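# Open the magnetic-flap box lid to upright or beyond

## Task

Swing the box's lid open until it is roughly vertical or tilted further back, with the box still standing upright. The lid's flap is held closed by hidden magnets. Forcing the lid or the flap beyond its hinge stop counts as failure. The open state must hold by itself after the robot lets go; it does not count if the robot is still propping it up.

## Robot and tools

Robot: two arms, left_arm and right_arm. Each has six revolute joints (waist, shoulder, elbow, wrist pitch, wrist yaw, wrist roll) and a parallel gripper. The names are just labels, not image sides. left_arm sits on the +y side.

Frame: one shared scene frame. Origin on the table top midway between the arms, +x out over the table, +z up. Positions are in metres, orientations are quaternions in wxyz order. Printed hand positions can be off from the truth, more so at long reach. A gripper's fingers point along its own +z and close along its own y. end_effector_position is the point between the pads, about 1 cm short of the fingertips.

Tool execute_actions, argument actions (a list holding at most one item), plus optional pictures (true/false; images come by default).
- Empty list, {"actions": []}: nothing is commanded; it just reports the current state.
- Motion: {"actions": [{"rows": [[...]], "steps": 15}]}. steps is 1 to 15, each 1/30 s, and defaults to 15. rows holds 1 to 15 rows, one per step; if there are fewer rows than steps, the final row is reused. Every row is a single flat list of 14 numbers covering both arms, even when only one arm should move: left_arm waist, shoulder, elbow, wrist pitch, wrist yaw, wrist roll, gripper, then right_arm in the same seven-number order.
- Wait: {"actions": [{"steps": N}]} with N up to 300. No new command; it returns once N steps have elapsed since the previous result, and your reply time uses up part of them.
- A rejected call sends the robot nothing.

Joint numbers are absolute target angles in radians, in the same convention as the Joint positions printout, not offsets. Stated ranges per arm: waist -2.618 to 3.054, shoulder 0.000 to 3.142, elbow 0.000 to 3.142, wrist pitch -1.571 to 1.571, wrist yaw -1.571 to 1.571, wrist roll -2.094 to 2.094. The true stop may differ by up to 0.036 either way. A target more than 0.036 outside a range, and further out than the joint's last reported angle, gets the call rejected. A target beyond the real stop is clipped to it, and the result then says "joint sent to its limit" (this may refer to an earlier motion still running). Absence of that line does not prove there is more room. Friction may leave a joint up to about 0.031 rad short of the target, and changes smaller than that may not move it at all.

Speed: each step the commanded angle is kept within a lead of the measured one: waist 0.202, shoulder 0.258, elbow 0.238, wrist pitch 0.573, wrist yaw and roll 0.522 rad. If the targets would move a hand more than 70 mm from where it is measured, all of that arm's targets are scaled back toward the current angles. So large moves need several calls.

Gripper number: an absolute value from -1 (closed) to +1 (fully open). Away from the ends, the fingers go to where grip_measured reads that value. Pads meet near -0.94; each mm of object width adds about 0.0208. A value below the object's width reading squeezes harder, up to roughly 50 to 62 N per pad (less on thin parts under about 5 mm; first contact can spike). Keep resending the same closing value to keep a grip. Each gripper has its own fixed reading offset of up to about 0.02.

Between calls the arms keep heading to the last row sent, until everything has nearly stopped or a step is HELD; after that only a new action moves them on. Fingers still in motion finish their travel.

Result lines:
- State line `left_arm: …` | `right_arm: …`: each gripper's position and quaternion.
- Joint positions / Joint velocities: per arm, six angles (rad) plus gripper opening in metres (0.093 fully open to 0.000 closed, ±1 mm fixed error; reads up to ~12 mm below a gripped rigid object's width, can show 0), and their rates.
- grip_measured: gripper motor position on the -1..+1 scale; it barely reveals contact.
- "joint command not followed": a clearance check altered or blocked some joint targets; the rest of the row still ran. HELD marks steps where your row was partly or wholly not sent.
- MOTOR HOT from 75 °C. OVER-TEMPERATURE FAULT: at 90 °C that arm halts for 10 s (that threshold then off 5 minutes, later re-armed); at 100 °C the arm's motors and gripper go limp and it drops. Holding loads, even while you are thinking, heats motors.

Tool zoom_image: camera (cam_head_left, cam_head_right, cam_high, cam_low, cam_left_wrist, cam_right_wrist) and region [x0, y0, x1, y1] in pixels of that camera's latest image, origin at the top-left, at most 504 by 504. All images are 672x504. Calibration data (K, distortion, T_world_to_cam) is given per camera; wrist camera poses follow the reported joints. Fixed cameras may be off by up to about 2.3 degrees and 9 mm.

Tool finished_scene: argument scene, the number of the scene being closed. Irreversible; the result says whether the goal was met and brings the next task. Answering without any tool call ends everything.

Avoid: pushing the lid or flap beyond their hinge stops; tipping the box; knocking anything off the table; arms striking or squeezing each other; dropping, slamming or shoving hard; leaving the lid supported only by the gripper. Loose objects may occasionally be nudged by outside disturbances. Smooth, low-effort, quick motion is preferred, and the simulation runs on while you write.

Each tool is called after ">>>" by a JSON object that holds its "name" and its "arguments", one argument or row to a line.

## Session

>>> {"name": "execute_actions", "arguments": {
  "actions": []
}}

Scene clock: 0.00 s of 8200.00 s.
left_arm: end_effector_position=(+0.3835, +0.6095, +0.3378) grip_measured=+0.984 end_effector_quat_wxyz=(+0.498, +0.070, +0.856, +0.117) | right_arm: end_effector_position=(+0.2419, +0.2088, +0.3920) grip_measured=+0.992 end_effector_quat_wxyz=(-0.511, +0.856, -0.074, +0.035)
Joint positions: left_arm=[ 0.822  1.893  2.046 -0.764  0.591  0.684  0.092] | right_arm=[ 1.064  2.04   2.492 -0.988 -0.377 -1.769  0.093]
Joint velocities: left_arm=[ 0.007  0.002 -0.017  0.022  0.037  0.022  0.   ] | right_arm=[-0.002 -0.012 -0.012  0.037  0.022 -0.037  0.001]
Motor temperatures (°C, as the motors report them): left_arm=[29 27 28 28 28 30] | right_arm=[30 28 27 29 29 29]

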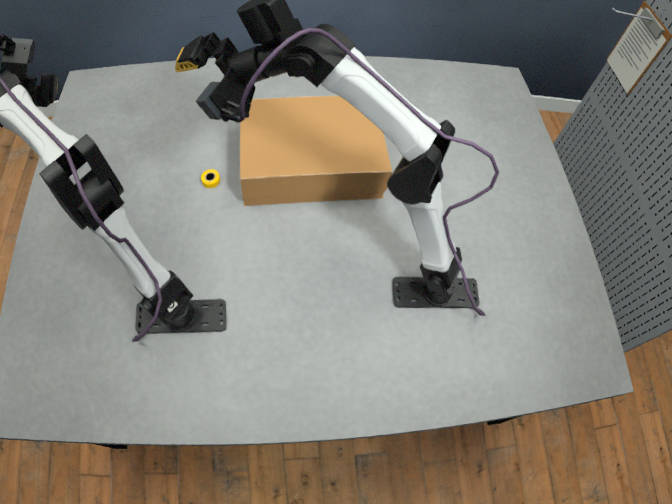

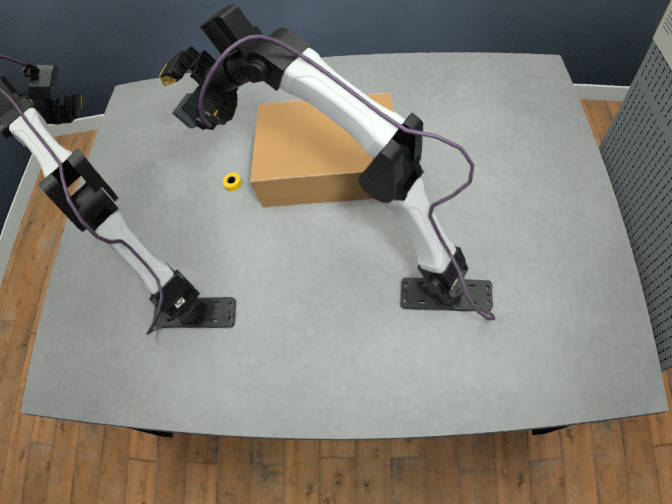

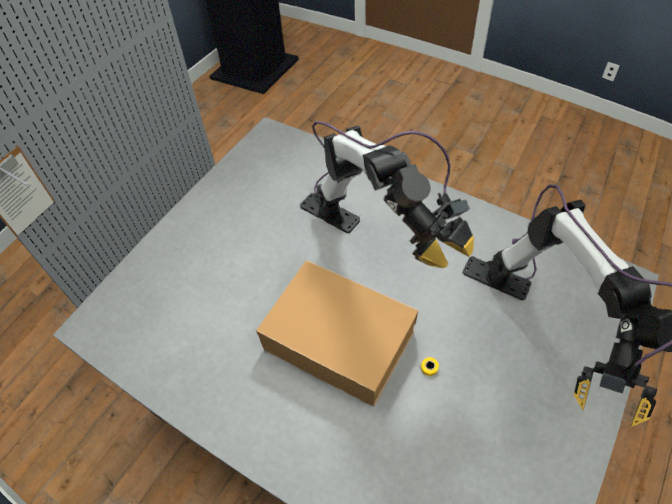

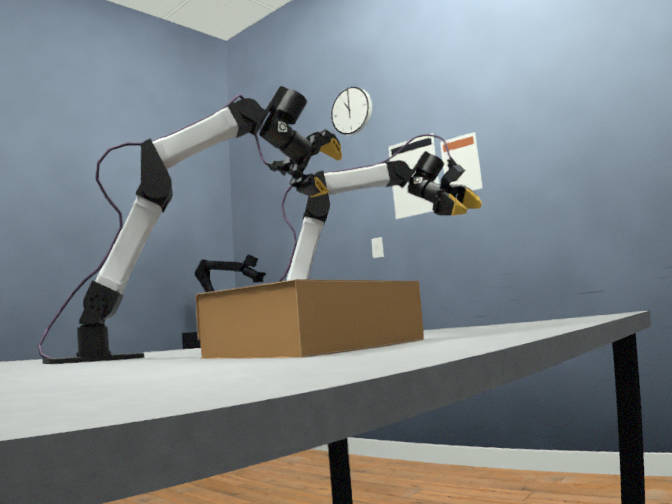

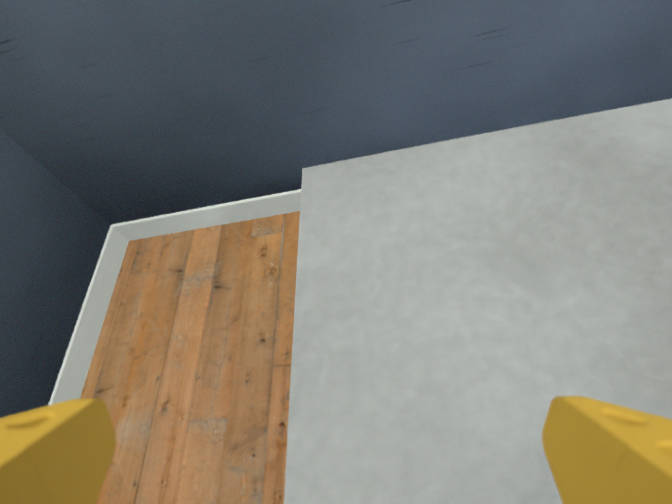

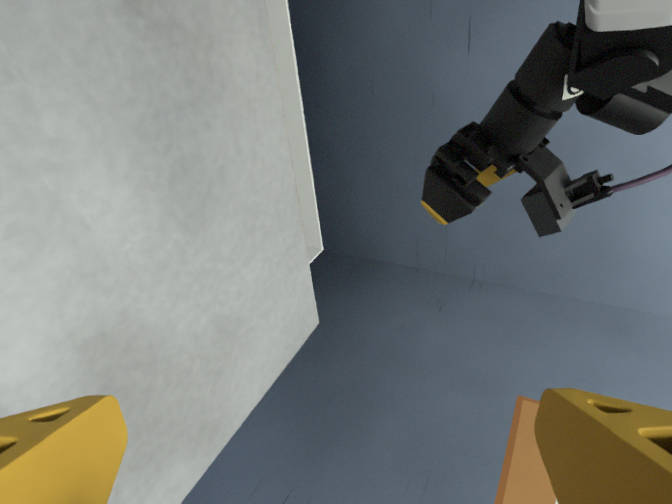

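>>> {"name": "zoom_image", "arguments": {
  "camera": "cam_low",
  "region": [170, 260, 330, 380]
}}

>>> {"name": "zoom_image", "arguments": {
  "camera": "cam_head_left",
  "region": [220, 90, 420, 220]
}}

Region (170, 260, 330, 380) of cam_low's 672x504 image, scaled by 3.150, with more detail than that image has; it fills the top 378 rows of this view, and the rest is white.

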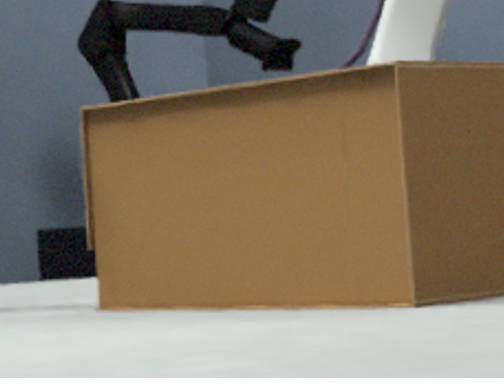

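Region (220, 90, 420, 220) of cam_head_left's 672x504 image, scaled by 2.520, with more detail than that image has; it fills the top 328 rows of this view, and the rest is white.

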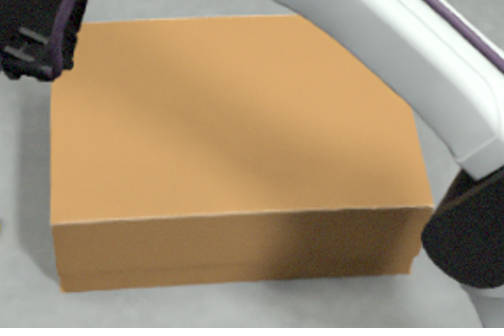

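>>> {"name": "execute_actions", "arguments": {
  "actions": [
    {"rows":[[0.822,1.893,2.046,-0.764,0.591,0.684,1,0.7,1.3,0.9,0.0,0,0,-1]]}
  ],
  "pictures": false
}}

>>> {"name": "execute_actions", "arguments": {
  "actions": [
    {"steps":90}
  ]
}}

Scene clock: 12.90 s of 8200.00 s.
left_arm: end_effector_position=(+0.3835, +0.6095, +0.3378) grip_measured=+0.984 end_effector_quat_wxyz=(+0.498, +0.070, +0.856, +0.117) | right_arm: end_effector_position=(+0.3565, +0.0256, +0.5506) grip_measured=-1.000 end_effector_quat_wxyz=(+0.726, -0.540, +0.405, -0.131)
Joint positions: left_arm=[ 0.822  1.893  2.046 -0.764  0.591  0.684  0.092] | right_arm=[ 0.734  1.572  1.977 -0.315 -0.095 -1.098  0.   ]
Joint velocities: left_arm=[-0.002 -0.012 -0.007 -0.081 -0.037 -0.066  0.   ] | right_arm=[-0.359 -1.482 -1.477  1.311  0.462  1.751  0.   ]
Motor temperatures (°C, as the motors report them): left_arm=[29 33 30 32 28 30] | right_arm=[30 32 29 33 29 29]
Steps of this call (steps 1 to 372: nothing new was sent; steps 373 to 387: all 15 steps of this action). Readings (joint positions):
373: left_arm=[0.822 1.893 2.046 -0.764 0.591 0.684] | right_arm=[1.060 2.027 2.470 -0.959 -0.360 -1.738]
374: left_arm=[0.822 1.893 2.046 -0.764 0.591 0.684] | right_arm=[1.049 2.007 2.435 -0.918 -0.337 -1.698]
376: left_arm=[0.822 1.893 2.046 -0.764 0.591 0.684] | right_arm=[1.008 1.960 2.370 -0.836 -0.291 -1.618]
380: left_arm=[0.822 1.893 2.046 -0.764 0.591 0.684] | right_arm=[0.897 1.845 2.248 -0.659 -0.212 -1.455]
387: the state above

Scene clock: 15.90 s of 8200.00 s.
left_arm: end_effector_position=(+0.3835, +0.6095, +0.3378) grip_measured=+0.984 end_effector_quat_wxyz=(+0.498, +0.070, +0.856, +0.117) | right_arm: end_effector_position=(+0.3397, -0.0191, +0.2377) grip_measured=-1.000 end_effector_quat_wxyz=(+0.528, -0.262, +0.789, +0.173)
Joint positions: left_arm=[ 0.822  1.893  2.046 -0.764  0.591  0.684  0.092] | right_arm=[ 0.709  1.297  0.908 -0.003 -0.008 -0.007  0.   ]
Joint velocities: left_arm=[-0.002 -0.007  0.002 -0.037 -0.081 -0.051 -0.001] | right_arm=[-0.022  0.002 -0.017  0.007 -0.007  0.007  0.   ]
Motor temperatures (°C, as the motors report them): left_arm=[29 34 31 32 28 30] | right_arm=[30 32 29 33 29 29]
Steps of this call (steps 1 to 45: the robot went on to your last target; steps 46 to 90: nothing new was sent). Readings (joint positions):
1: left_arm=[0.822 1.893 2.046 -0.764 0.591 0.684] | right_arm=[0.724 1.517 1.922 -0.271 -0.081 -1.029]
2: left_arm=[0.822 1.893 2.046 -0.764 0.591 0.684] | right_arm=[0.717 1.453 1.852 -0.215 -0.066 -0.936]
4: left_arm=[0.822 1.893 2.046 -0.764 0.591 0.684] | right_arm=[0.709 1.327 1.703 -0.119 -0.043 -0.737]
8: left_arm=[0.822 1.893 2.046 -0.764 0.591 0.684] | right_arm=[0.709 1.236 1.518 -0.010 -0.027 -0.441]
90: the state above
All arms were judged still, so your last target was given up. Only a new action makes them travel on or press farther. Fingers that are still opening or closing keep moving.
camera_calibration (this result's frames):
cam_right_wrist: T_world_to_cam=[[0.586345, -0.809991, -0.0107234, -0.213685], [-0.59545, -0.42199, -0.68364, 0.398725], [0.549217, 0.407234, -0.729741, 0.0814282], [0, 0, 0, 1]] pos_world=[0.317992, -0.0379854, 0.329714]

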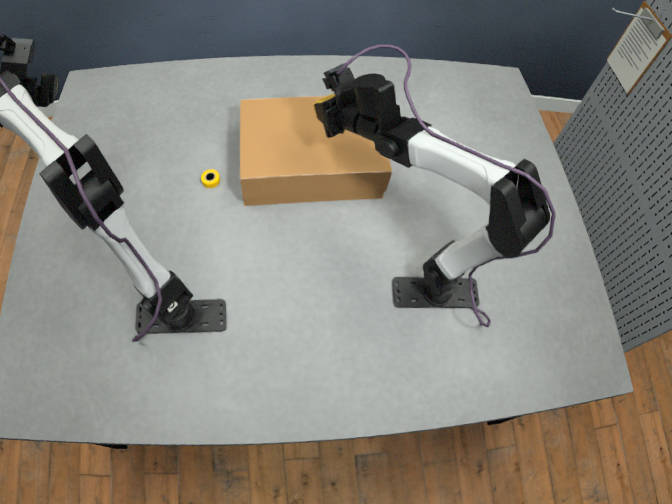

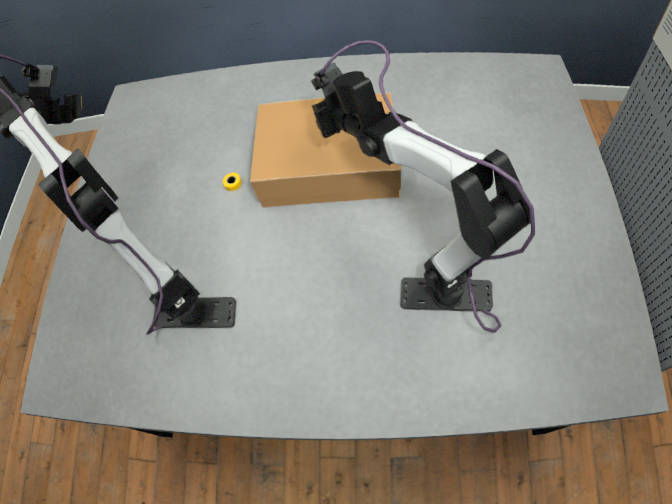

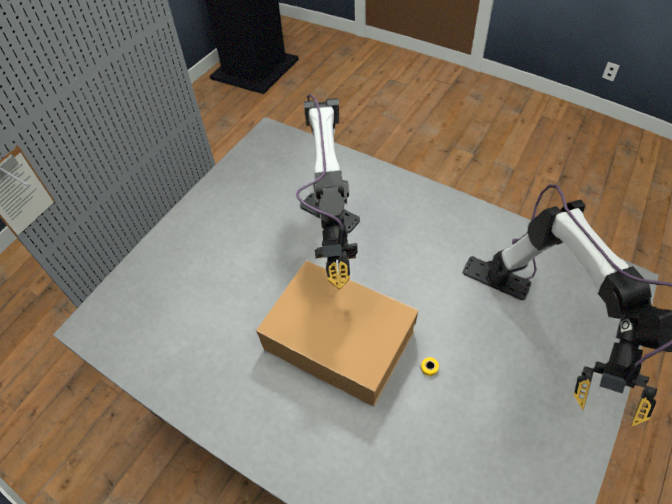

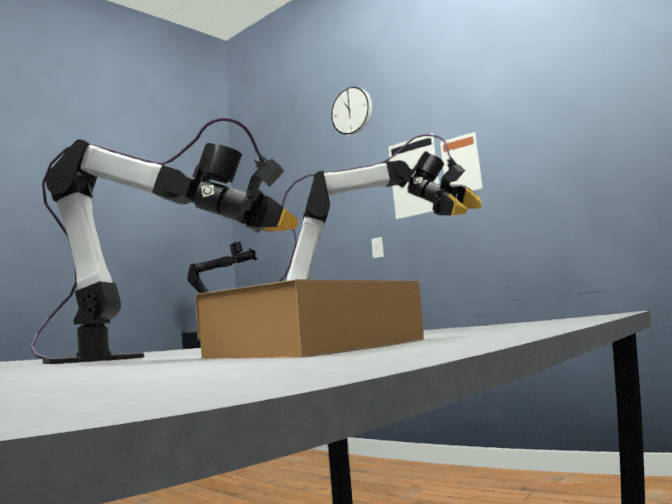

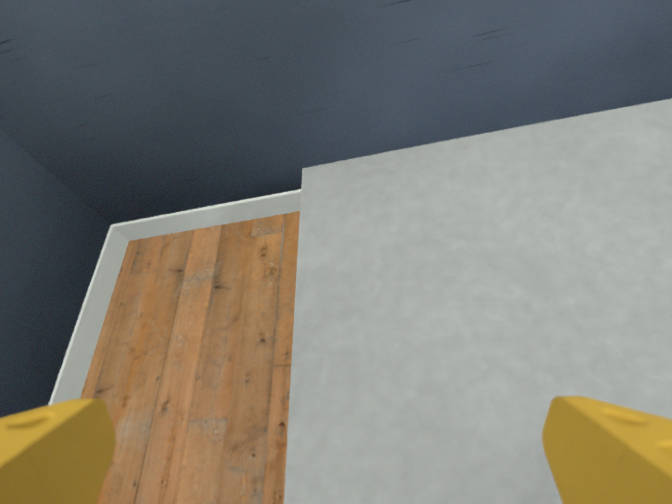

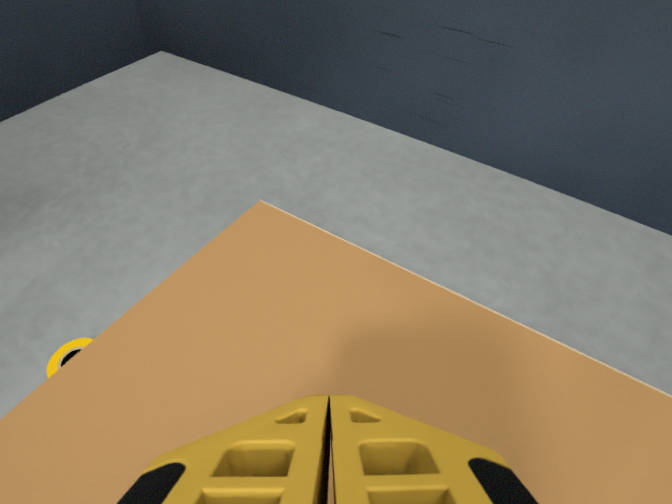

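>>> {"name": "execute_actions", "arguments": {
  "actions": [
    {"rows":[[0.822,1.893,2.046,-0.764,0.591,0.684,1,0.2,1.3,0.9,0.0,0,0,-1]]}
  ],
  "pictures": false
}}

>>> {"name": "execute_actions", "arguments": {
  "actions": [
    {"rows":[[0.822,1.893,2.046,-0.764,0.591,0.684,1,0.2,1.7,1.1,-0.95,0,0,-1]]}
  ],
  "pictures": false
}}

>>> {"name": "execute_actions", "arguments": {
  "actions": [
    {"steps":40}
  ]
}}

Scene clock: 21.53 s of 8200.00 s.
left_arm: end_effector_position=(+0.3835, +0.6095, +0.3378) grip_measured=+0.984 end_effector_quat_wxyz=(+0.498, +0.070, +0.856, +0.117) | right_arm: end_effector_position=(+0.4191, -0.2238, +0.2387) grip_measured=-1.000 end_effector_quat_wxyz=(+0.557, -0.044, +0.829, +0.026)
Joint positions: left_arm=[ 0.822  1.893  2.046 -0.764  0.591  0.684  0.092] | right_arm=[ 0.19   1.297  0.908  0.002  0.009 -0.004  0.   ]
Joint velocities: left_arm=[ 0.007 -0.002 -0.002 -0.095  0.051 -0.007 -0.001] | right_arm=[-0.017  0.012  0.007 -0.066  0.007  0.022  0.   ]
Motor temperatures (°C, as the motors report them): left_arm=[29 35 32 33 28 30] | right_arm=[30 32 30 34 29 29]
Steps of this call (steps 1 to 154: nothing new was sent; steps 155 to 169: all 15 steps of this action). Readings (joint positions):
155: left_arm=[0.822 1.893 2.046 -0.764 0.591 0.684] | right_arm=[0.687 1.297 0.908 -0.003 -0.022 -0.007]
156: left_arm=[0.822 1.893 2.046 -0.764 0.591 0.684] | right_arm=[0.638 1.297 0.908 -0.002 -0.029 -0.007]
158: left_arm=[0.822 1.893 2.046 -0.764 0.591 0.684] | right_arm=[0.505 1.297 0.908 -0.000 -0.024 -0.007]
162: left_arm=[0.822 1.893 2.046 -0.764 0.591 0.684] | right_arm=[0.243 1.297 0.908 0.002 -0.005 -0.005]
169: the state above

Scene clock: 22.03 s of 8200.00 s.
left_arm: end_effector_position=(+0.3835, +0.6095, +0.3378) grip_measured=+0.984 end_effector_quat_wxyz=(+0.498, +0.070, +0.856, +0.117) | right_arm: end_effector_position=(+0.3131, -0.2353, +0.0413) grip_measured=-1.000 end_effector_quat_wxyz=(+0.060, -0.056, +0.997, -0.001)
Joint positions: left_arm=[ 0.822  1.893  2.046 -0.764  0.591  0.684  0.092] | right_arm=[ 0.19   1.695  1.075 -0.831  0.008 -0.004  0.   ]
Joint velocities: left_arm=[-0.012 -0.007 -0.012  0.022 -0.007  0.081 -0.   ] | right_arm=[-0.002 -0.002 -0.007 -0.842  0.007 -0.037  0.   ]
Motor temperatures (°C, as the motors report them): left_arm=[29 36 32 33 28 30] | right_arm=[30 32 30 34 29 29]
Steps of this call (steps 1 to 15: all 15 steps of this action). Readings (joint positions):
1: left_arm=[0.822 1.893 2.046 -0.764 0.591 0.684] | right_arm=[0.190 1.317 0.939 -0.061 0.009 -0.004]
2: left_arm=[0.822 1.893 2.046 -0.764 0.591 0.684] | right_arm=[0.190 1.358 0.991 -0.130 0.009 -0.004]
4: left_arm=[0.822 1.893 2.046 -0.764 0.591 0.684] | right_arm=[0.190 1.442 1.048 -0.214 0.009 -0.004]
8: left_arm=[0.822 1.893 2.046 -0.764 0.591 0.684] | right_arm=[0.190 1.577 1.072 -0.415 0.009 -0.004]
15: the state above

Scene clock: 23.37 s of 8200.00 s.
left_arm: end_effector_position=(+0.3835, +0.6095, +0.3378) grip_measured=+0.984 end_effector_quat_wxyz=(+0.498, +0.070, +0.856, +0.117) | right_arm: end_effector_position=(+0.2884, -0.2380, +0.0396) grip_measured=-1.000 end_effector_quat_wxyz=(+0.009, -0.056, +0.998, -0.004)
Joint positions: left_arm=[ 0.822  1.893  2.046 -0.764  0.591  0.684  0.092] | right_arm=[ 0.19   1.695  1.075 -0.934  0.008 -0.004  0.   ]
Joint velocities: left_arm=[-0.002  0.002 -0.002 -0.007 -0.066 -0.007 -0.   ] | right_arm=[-0.002  0.007 -0.012 -0.051 -0.007  0.022  0.   ]
Motor temperatures (°C, as the motors report them): left_arm=[29 36 32 33 28 30] | right_arm=[30 32 31 34 29 29]
Steps of this call (steps 1 to 30: the robot went on to your last target; steps 31 to 40: nothing new was sent). Readings (joint positions):
1: left_arm=[0.822 1.893 2.046 -0.764 0.591 0.684] | right_arm=[0.190 1.695 1.075 -0.855 0.008 -0.004]
2: left_arm=[0.822 1.893 2.046 -0.764 0.591 0.684] | right_arm=[0.190 1.695 1.075 -0.872 0.008 -0.004]
4: left_arm=[0.822 1.893 2.046 -0.764 0.591 0.684] | right_arm=[0.190 1.695 1.075 -0.898 0.008 -0.004]
8: left_arm=[0.822 1.893 2.046 -0.764 0.591 0.684] | right_arm=[0.190 1.695 1.075 -0.921 0.008 -0.004]
40: the state above
All arms were judged still, so your last target was given up. Only a new action makes them travel on or press farther. Fingers that are still opening or closing keep moving.
camera_calibration (this result's frames):
cam_right_wrist: T_world_to_cam=[[0.0950194, -0.995389, 0.0131392, -0.26639], [-0.913865, -0.0819882, 0.397653, 0.27032], [-0.394742, -0.0497922, -0.917442, 0.225054], [0, 0, 0, 1]] pos_world=[0.361187, -0.231793, 0.102481]

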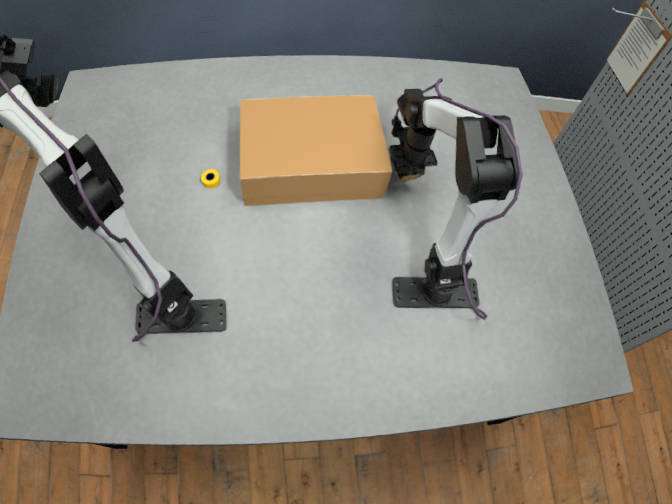

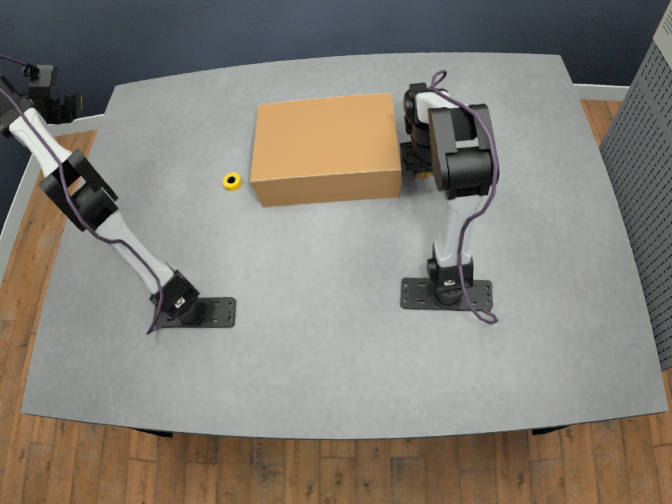

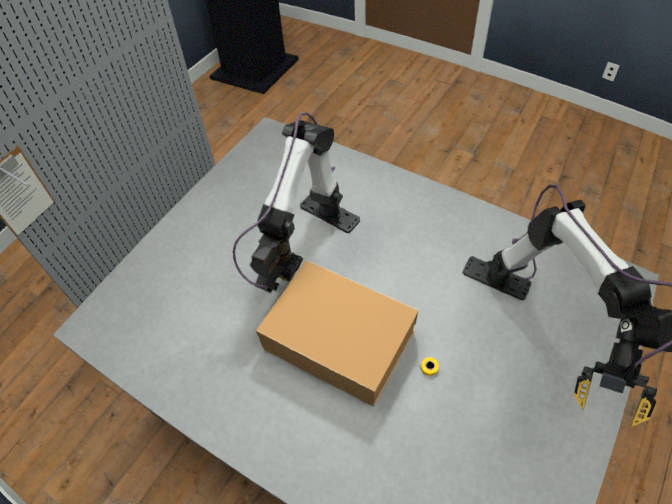

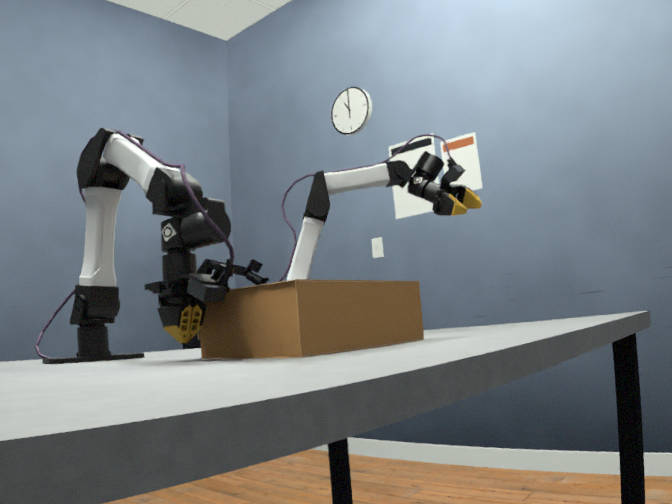

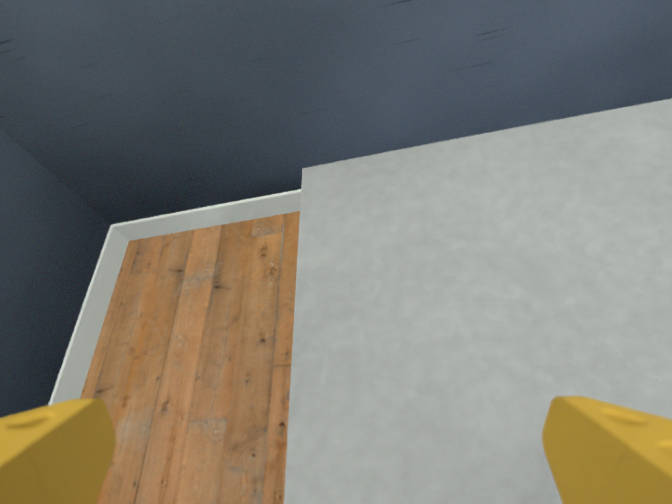

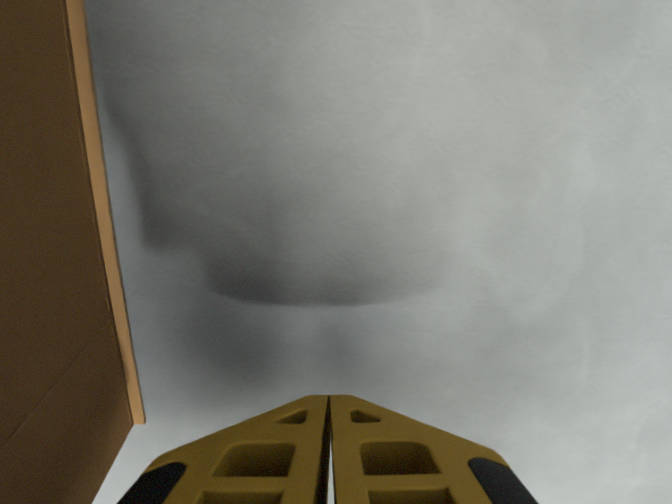

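>>> {"name": "execute_actions", "arguments": {
  "actions": [
    {"rows":[[0.822,1.893,2.046,-0.764,0.591,0.684,1,-0.4,1.6,1.1,-0.95,0,1.57,-1]]}
  ],
  "pictures": false
}}

>>> {"name": "execute_actions", "arguments": {
  "actions": [
    {"rows":[[0.822,1.893,2.046,-0.764,0.591,0.684,1,-0.4,1.6,1.1,-0.95,-1.2,1.57,-1]]}
  ],
  "pictures": false
}}

>>> {"name": "execute_actions", "arguments": {
  "actions": [
    {"rows":[[0.822,1.893,2.046,-0.764,0.591,0.684,1,-0.4,1.85,0.9,-0.62,-1.2,1.57,-0.6]]}
  ],
  "pictures": false
}}

>>> {"name": "execute_actions", "arguments": {
  "actions": [
    {"steps":40}
  ]
}}

Scene clock: 28.50 s of 8200.00 s.
left_arm: end_effector_position=(+0.3835, +0.6095, +0.3378) grip_measured=+0.984 end_effector_quat_wxyz=(+0.498, +0.070, +0.856, +0.117) | right_arm: end_effector_position=(+0.2652, -0.4133, +0.0681) grip_measured=-1.000 end_effector_quat_wxyz=(+0.058, +0.798, +0.599, +0.021)
Joint positions: left_arm=[ 0.822  1.893  2.046 -0.764  0.591  0.684  0.092] | right_arm=[-0.412  1.611  1.095 -0.932  0.011  1.36   0.   ]
Joint velocities: left_arm=[-0.002 -0.012  0.002 -0.007 -0.022 -0.007 -0.   ] | right_arm=[ 0.037  0.007  0.007 -0.051 -0.051  1.414  0.   ]
Motor temperatures (°C, as the motors report them): left_arm=[29 37 33 33 28 30] | right_arm=[30 32 32 33 29 29]
Steps of this call (steps 1 to 139: nothing new was sent; steps 140 to 154: all 15 steps of this action). Readings (joint positions):
140: left_arm=[0.822 1.893 2.046 -0.764 0.591 0.684] | right_arm=[0.170 1.688 1.075 -0.934 -0.005 0.074]
141: left_arm=[0.822 1.893 2.046 -0.764 0.591 0.684] | right_arm=[0.123 1.673 1.075 -0.937 -0.014 0.172]
143: left_arm=[0.822 1.893 2.046 -0.764 0.591 0.684] | right_arm=[-0.015 1.638 1.081 -0.936 -0.013 0.370]
147: left_arm=[0.822 1.893 2.046 -0.764 0.591 0.684] | right_arm=[-0.307 1.611 1.095 -0.926 -0.005 0.767]
154: the state above

Scene clock: 29.00 s of 8200.00 s.
left_arm: end_effector_position=(+0.3835, +0.6095, +0.3378) grip_measured=+0.984 end_effector_quat_wxyz=(+0.498, +0.070, +0.856, +0.117) | right_arm: end_effector_position=(+0.3269, -0.2725, +0.1605) grip_measured=-1.000 end_effector_quat_wxyz=(-0.223, +0.708, +0.469, +0.478)
Joint positions: left_arm=[ 0.822  1.893  2.046 -0.764  0.591  0.684  0.092] | right_arm=[-0.409  1.611  1.095 -0.934 -1.108  1.557  0.   ]
Joint velocities: left_arm=[ 0.002  0.007 -0.022 -0.095 -0.125  0.037  0.   ] | right_arm=[-0.002 -0.012 -0.012 -0.037 -0.608  0.037  0.   ]
Motor temperatures (°C, as the motors report them): left_arm=[29 37 33 33 28 30] | right_arm=[30 33 32 33 29 29]
Steps of this call (steps 1 to 15: all 15 steps of this action). Readings (joint positions):
1: left_arm=[0.822 1.893 2.046 -0.764 0.591 0.684] | right_arm=[-0.413 1.611 1.095 -0.932 -0.058 1.401]
2: left_arm=[0.822 1.893 2.046 -0.764 0.591 0.684] | right_arm=[-0.413 1.611 1.095 -0.932 -0.157 1.434]
4: left_arm=[0.822 1.893 2.046 -0.764 0.591 0.684] | right_arm=[-0.411 1.611 1.095 -0.933 -0.356 1.481]
8: left_arm=[0.822 1.893 2.046 -0.764 0.591 0.684] | right_arm=[-0.411 1.611 1.095 -0.934 -0.754 1.530]
15: the state above

Scene clock: 29.50 s of 8200.00 s.
left_arm: end_effector_position=(+0.3835, +0.6095, +0.3378) grip_measured=+0.984 end_effector_quat_wxyz=(+0.498, +0.070, +0.856, +0.117) | right_arm: end_effector_position=(+0.3243, -0.2642, +0.0693) grip_measured=-0.601 end_effector_quat_wxyz=(-0.291, +0.709, +0.426, +0.480)
Joint positions: left_arm=[ 0.822  1.893  2.046 -0.764  0.591  0.684  0.092] | right_arm=[-0.408  1.852  0.916 -0.645 -1.193  1.562  0.016]
Joint velocities: left_arm=[-0.007 -0.007 -0.012 -0.095  0.007  0.022 -0.001] | right_arm=[ 0.002 -0.022 -0.002  0.066 -0.037  0.007  0.   ]
Motor temperatures (°C, as the motors report them): left_arm=[29 37 33 33 28 30] | right_arm=[30 33 32 33 29 29]
Steps of this call (steps 1 to 15: all 15 steps of this action). Readings (joint positions):
1: left_arm=[0.822 1.893 2.046 -0.764 0.591 0.684] | right_arm=[-0.409 1.620 1.080 -0.903 -1.130 1.558]
2: left_arm=[0.822 1.893 2.046 -0.764 0.591 0.684] | right_arm=[-0.409 1.642 1.057 -0.855 -1.147 1.558]
4: left_arm=[0.822 1.893 2.046 -0.764 0.591 0.684] | right_arm=[-0.409 1.725 0.997 -0.772 -1.168 1.559]
8: left_arm=[0.822 1.893 2.046 -0.764 0.591 0.684] | right_arm=[-0.410 1.852 0.916 -0.703 -1.181 1.560]
15: the state above

Scene clock: 30.83 s of 8200.00 s.
left_arm: end_effector_position=(+0.3835, +0.6095, +0.3378) grip_measured=+0.984 end_effector_quat_wxyz=(+0.498, +0.070, +0.856, +0.117) | right_arm: end_effector_position=(+0.3260, -0.2650, +0.0698) grip_measured=-0.601 end_effector_quat_wxyz=(-0.287, +0.707, +0.429, +0.484)
Joint positions: left_arm=[ 0.822  1.893  2.046 -0.764  0.591  0.684  0.092] | right_arm=[-0.408  1.852  0.916 -0.632 -1.195  1.563  0.016]
Joint velocities: left_arm=[ 0.007  0.002 -0.002 -0.022  0.037  0.022  0.   ] | right_arm=[-0.012 -0.032 -0.022  0.037  0.037  0.051 -0.001]
Motor temperatures (°C, as the motors report them): left_arm=[29 38 33 34 28 30] | right_arm=[30 33 32 32 29 29]
Steps of this call (steps 1 to 30: the robot went on to your last target; steps 31 to 40: nothing new was sent). Readings (joint positions):
1: left_arm=[0.822 1.893 2.046 -0.764 0.591 0.684] | right_arm=[-0.408 1.852 0.916 -0.642 -1.193 1.562]
2: left_arm=[0.822 1.893 2.046 -0.764 0.591 0.684] | right_arm=[-0.408 1.852 0.916 -0.640 -1.194 1.563]
4: left_arm=[0.822 1.893 2.046 -0.764 0.591 0.684] | right_arm=[-0.408 1.852 0.916 -0.637 -1.194 1.563]
8: left_arm=[0.822 1.893 2.046 -0.764 0.591 0.684] | right_arm=[-0.408 1.852 0.916 -0.634 -1.195 1.563]
40: the state above
All arms were judged still, so your last target was given up. Only a new action makes them travel on or press farther. Fingers that are still opening or closing keep moving.
camera_calibration (this result's frames):
cam_right_wrist: T_world_to_cam=[[-0.883294, 0.468747, 0.00826209, 0.41004], [-0.0165058, -0.0487056, 0.998677, -0.0351294], [0.468529, 0.881989, 0.0507584, 0.164172], [0, 0, 0, 1]] pos_world=[0.284686, -0.338714, 0.023362]

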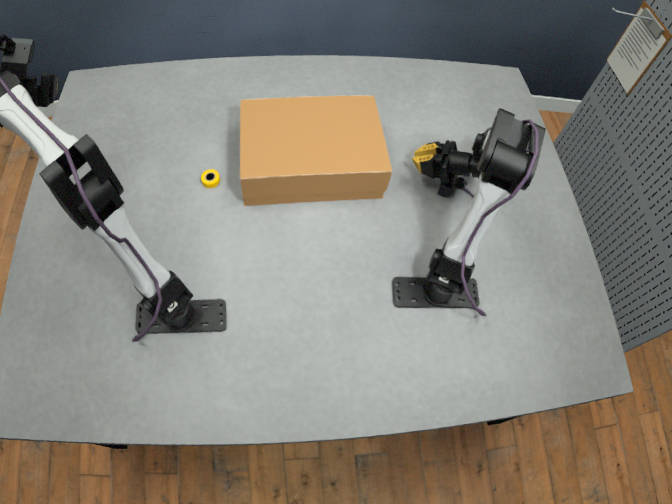

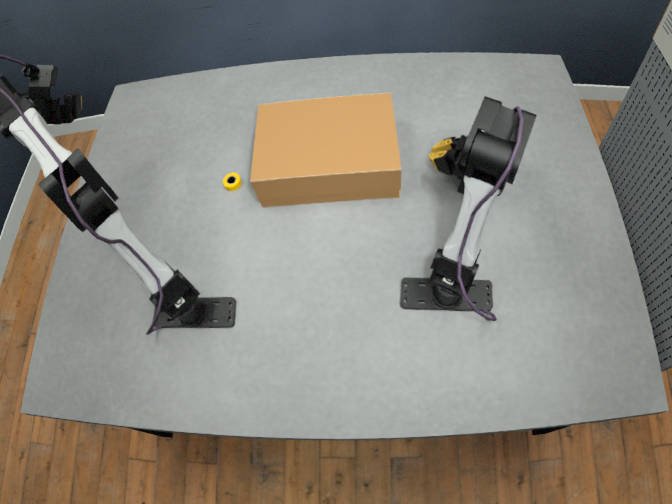

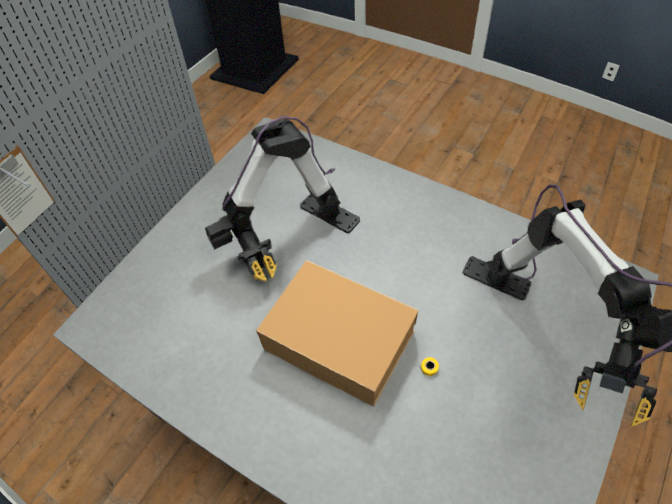

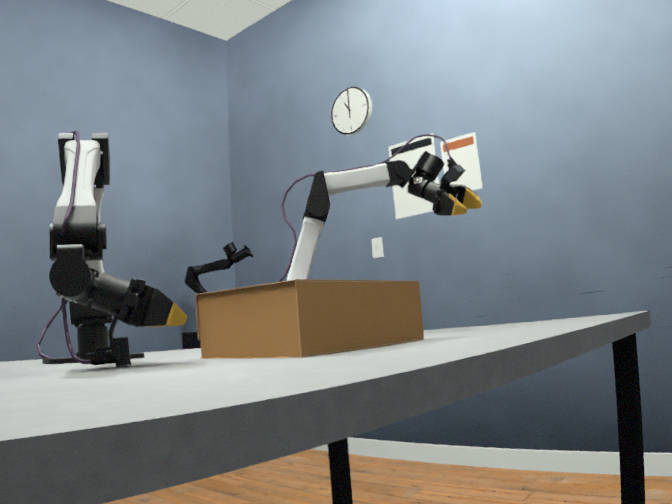

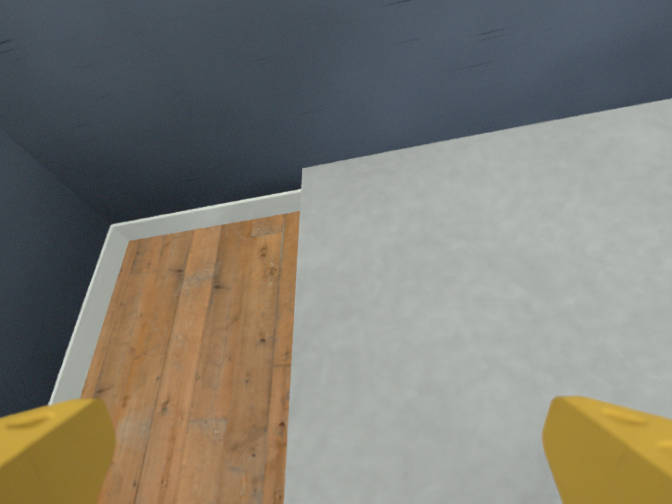

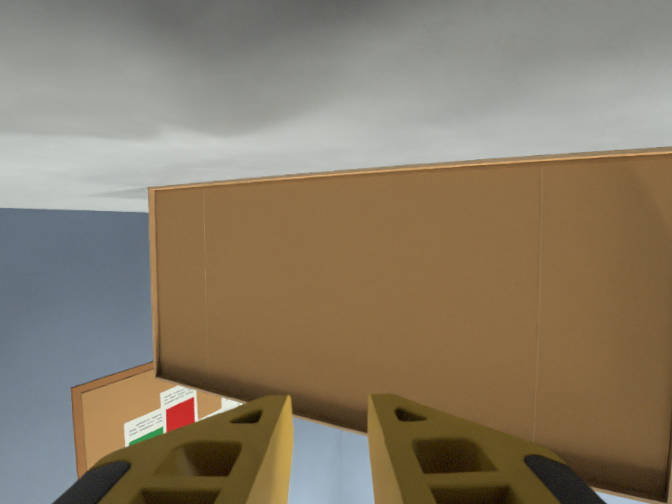

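>>> {"name": "execute_actions", "arguments": {
  "actions": [
    {"rows":[[0.822,1.893,2.046,-0.764,0.591,0.684,1,-0.4,1.65,0.62,-0.54,-1.2,-1.57,0]]}
  ],
  "pictures": false
}}

>>> {"name": "execute_actions", "arguments": {
  "actions": [
    {"steps":50}
  ]
}}

Scene clock: 34.77 s of 8200.00 s.
left_arm: end_effector_position=(+0.3835, +0.6095, +0.3378) grip_measured=+0.984 end_effector_quat_wxyz=(+0.498, +0.070, +0.856, +0.117) | right_arm: end_effector_position=(+0.2692, -0.2336, +0.0674) grip_measured=-0.001 end_effector_quat_wxyz=(+0.113, +0.236, +0.789, +0.556)
Joint positions: left_arm=[ 0.822  1.893  2.046 -0.764  0.591  0.684  0.092] | right_arm=[-0.407  1.648  0.639 -0.556 -1.207  0.096  0.045]
Joint velocities: left_arm=[ 0.007 -0.017  0.002  0.007 -0.007 -0.066  0.   ] | right_arm=[ 0.002  0.007 -0.007  0.037  0.007 -2.879 -0.   ]
Motor temperatures (°C, as the motors report them): left_arm=[29 39 33 34 28 30] | right_arm=[30 33 31 32 29 29]
Steps of this call (steps 1 to 103: nothing new was sent; steps 104 to 118: all 15 steps of this action). Readings (joint positions):
104: left_arm=[0.822 1.893 2.046 -0.764 0.591 0.684] | right_arm=[-0.408 1.825 0.879 -0.598 -1.200 1.489]
105: left_arm=[0.822 1.893 2.046 -0.764 0.591 0.684] | right_arm=[-0.408 1.762 0.809 -0.569 -1.200 1.387]
107: left_arm=[0.822 1.893 2.046 -0.764 0.591 0.684] | right_arm=[-0.407 1.667 0.691 -0.571 -1.204 1.189]
111: left_arm=[0.822 1.893 2.046 -0.764 0.591 0.684] | right_arm=[-0.407 1.648 0.639 -0.577 -1.207 0.792]
118: the state above

Scene clock: 36.43 s of 8200.00 s.
left_arm: end_effector_position=(+0.3835, +0.6095, +0.3378) grip_measured=+0.984 end_effector_quat_wxyz=(+0.498, +0.070, +0.856, +0.117) | right_arm: end_effector_position=(+0.2699, -0.2340, +0.0674) grip_measured=-0.001 end_effector_quat_wxyz=(+0.488, -0.425, +0.706, +0.290)
Joint positions: left_arm=[ 0.822  1.893  2.046 -0.764  0.591  0.684  0.092] | right_arm=[-0.407  1.648  0.639 -0.55  -1.207 -1.563  0.045]
Joint velocities: left_arm=[-0.007 -0.002  0.017 -0.022  0.037 -0.037 -0.001] | right_arm=[-0.017 -0.002 -0.012 -0.037 -0.066  0.007  0.001]
Motor temperatures (°C, as the motors report them): left_arm=[29 39 33 34 28 30] | right_arm=[30 33 31 32 30 29]
Steps of this call (steps 1 to 45: the robot went on to your last target; steps 46 to 50: nothing new was sent). Readings (joint positions):
1: left_arm=[0.822 1.893 2.046 -0.764 0.591 0.684] | right_arm=[-0.407 1.648 0.639 -0.555 -1.207 -0.003]
2: left_arm=[0.822 1.893 2.046 -0.764 0.591 0.684] | right_arm=[-0.407 1.648 0.639 -0.554 -1.207 -0.102]
4: left_arm=[0.822 1.893 2.046 -0.764 0.591 0.684] | right_arm=[-0.407 1.648 0.639 -0.553 -1.207 -0.301]
8: left_arm=[0.822 1.893 2.046 -0.764 0.591 0.684] | right_arm=[-0.407 1.648 0.639 -0.552 -1.207 -0.699]
50: the state above
All arms were judged still, so your last target was given up. Only a new action makes them travel on or press farther. Fingers that are still opening or closing keep moving.
camera_calibration (this result's frames):
cam_right_wrist: T_world_to_cam=[[0.876647, -0.481035, -0.00973697, -0.350021], [-0.347858, -0.619702, -0.703537, 0.0383265], [0.332392, 0.620141, -0.710592, 0.19008], [0, 0, 0, 1]] pos_world=[0.256996, -0.262498, 0.158626]

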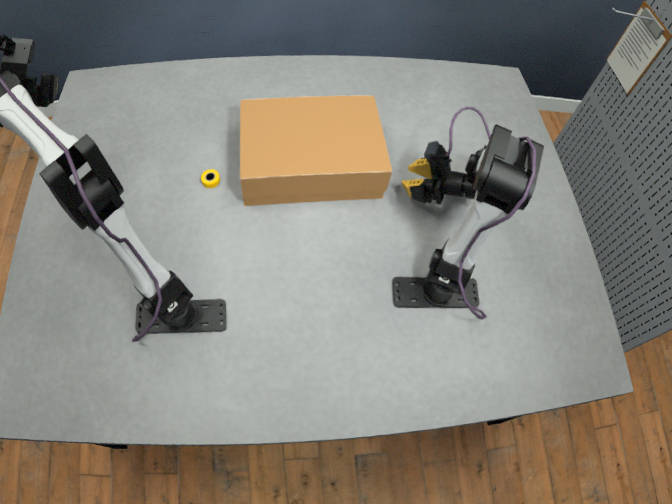

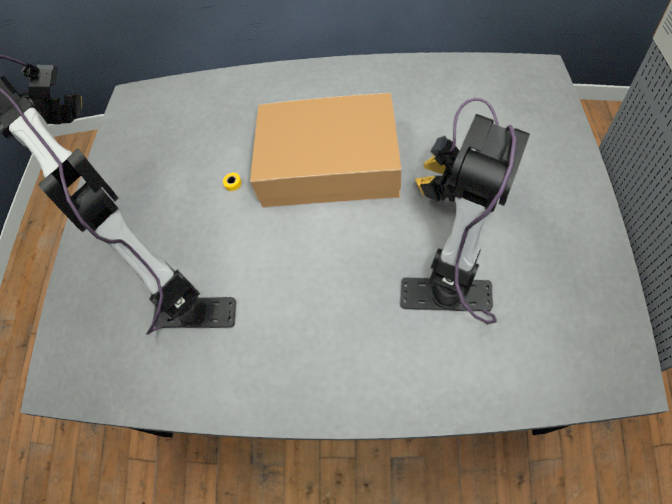

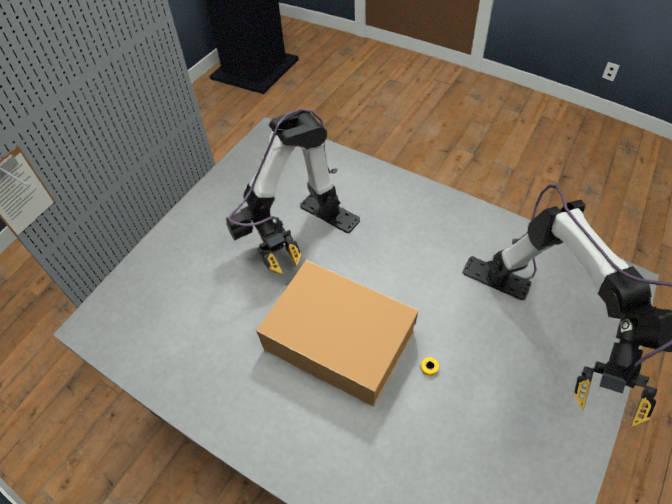

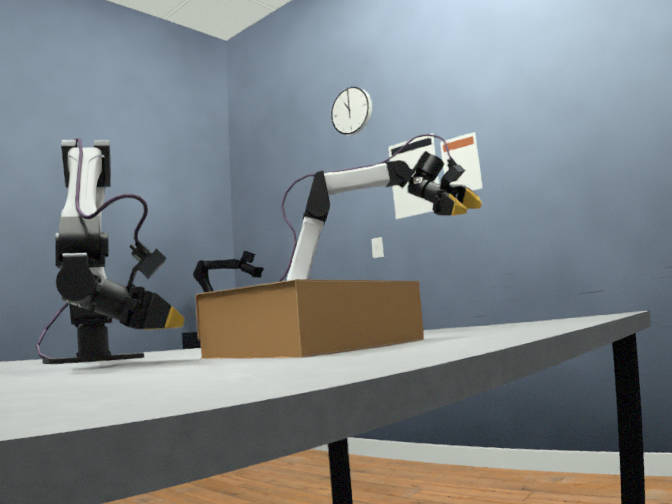

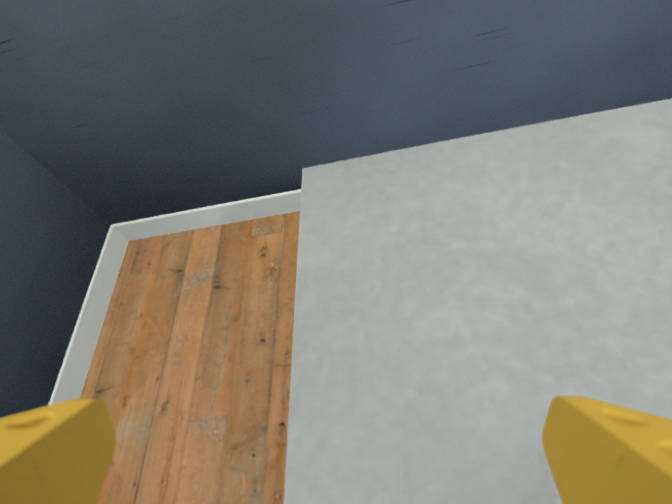

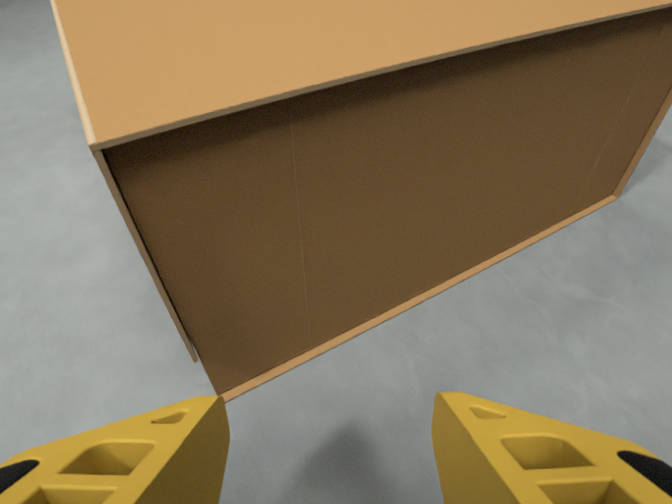

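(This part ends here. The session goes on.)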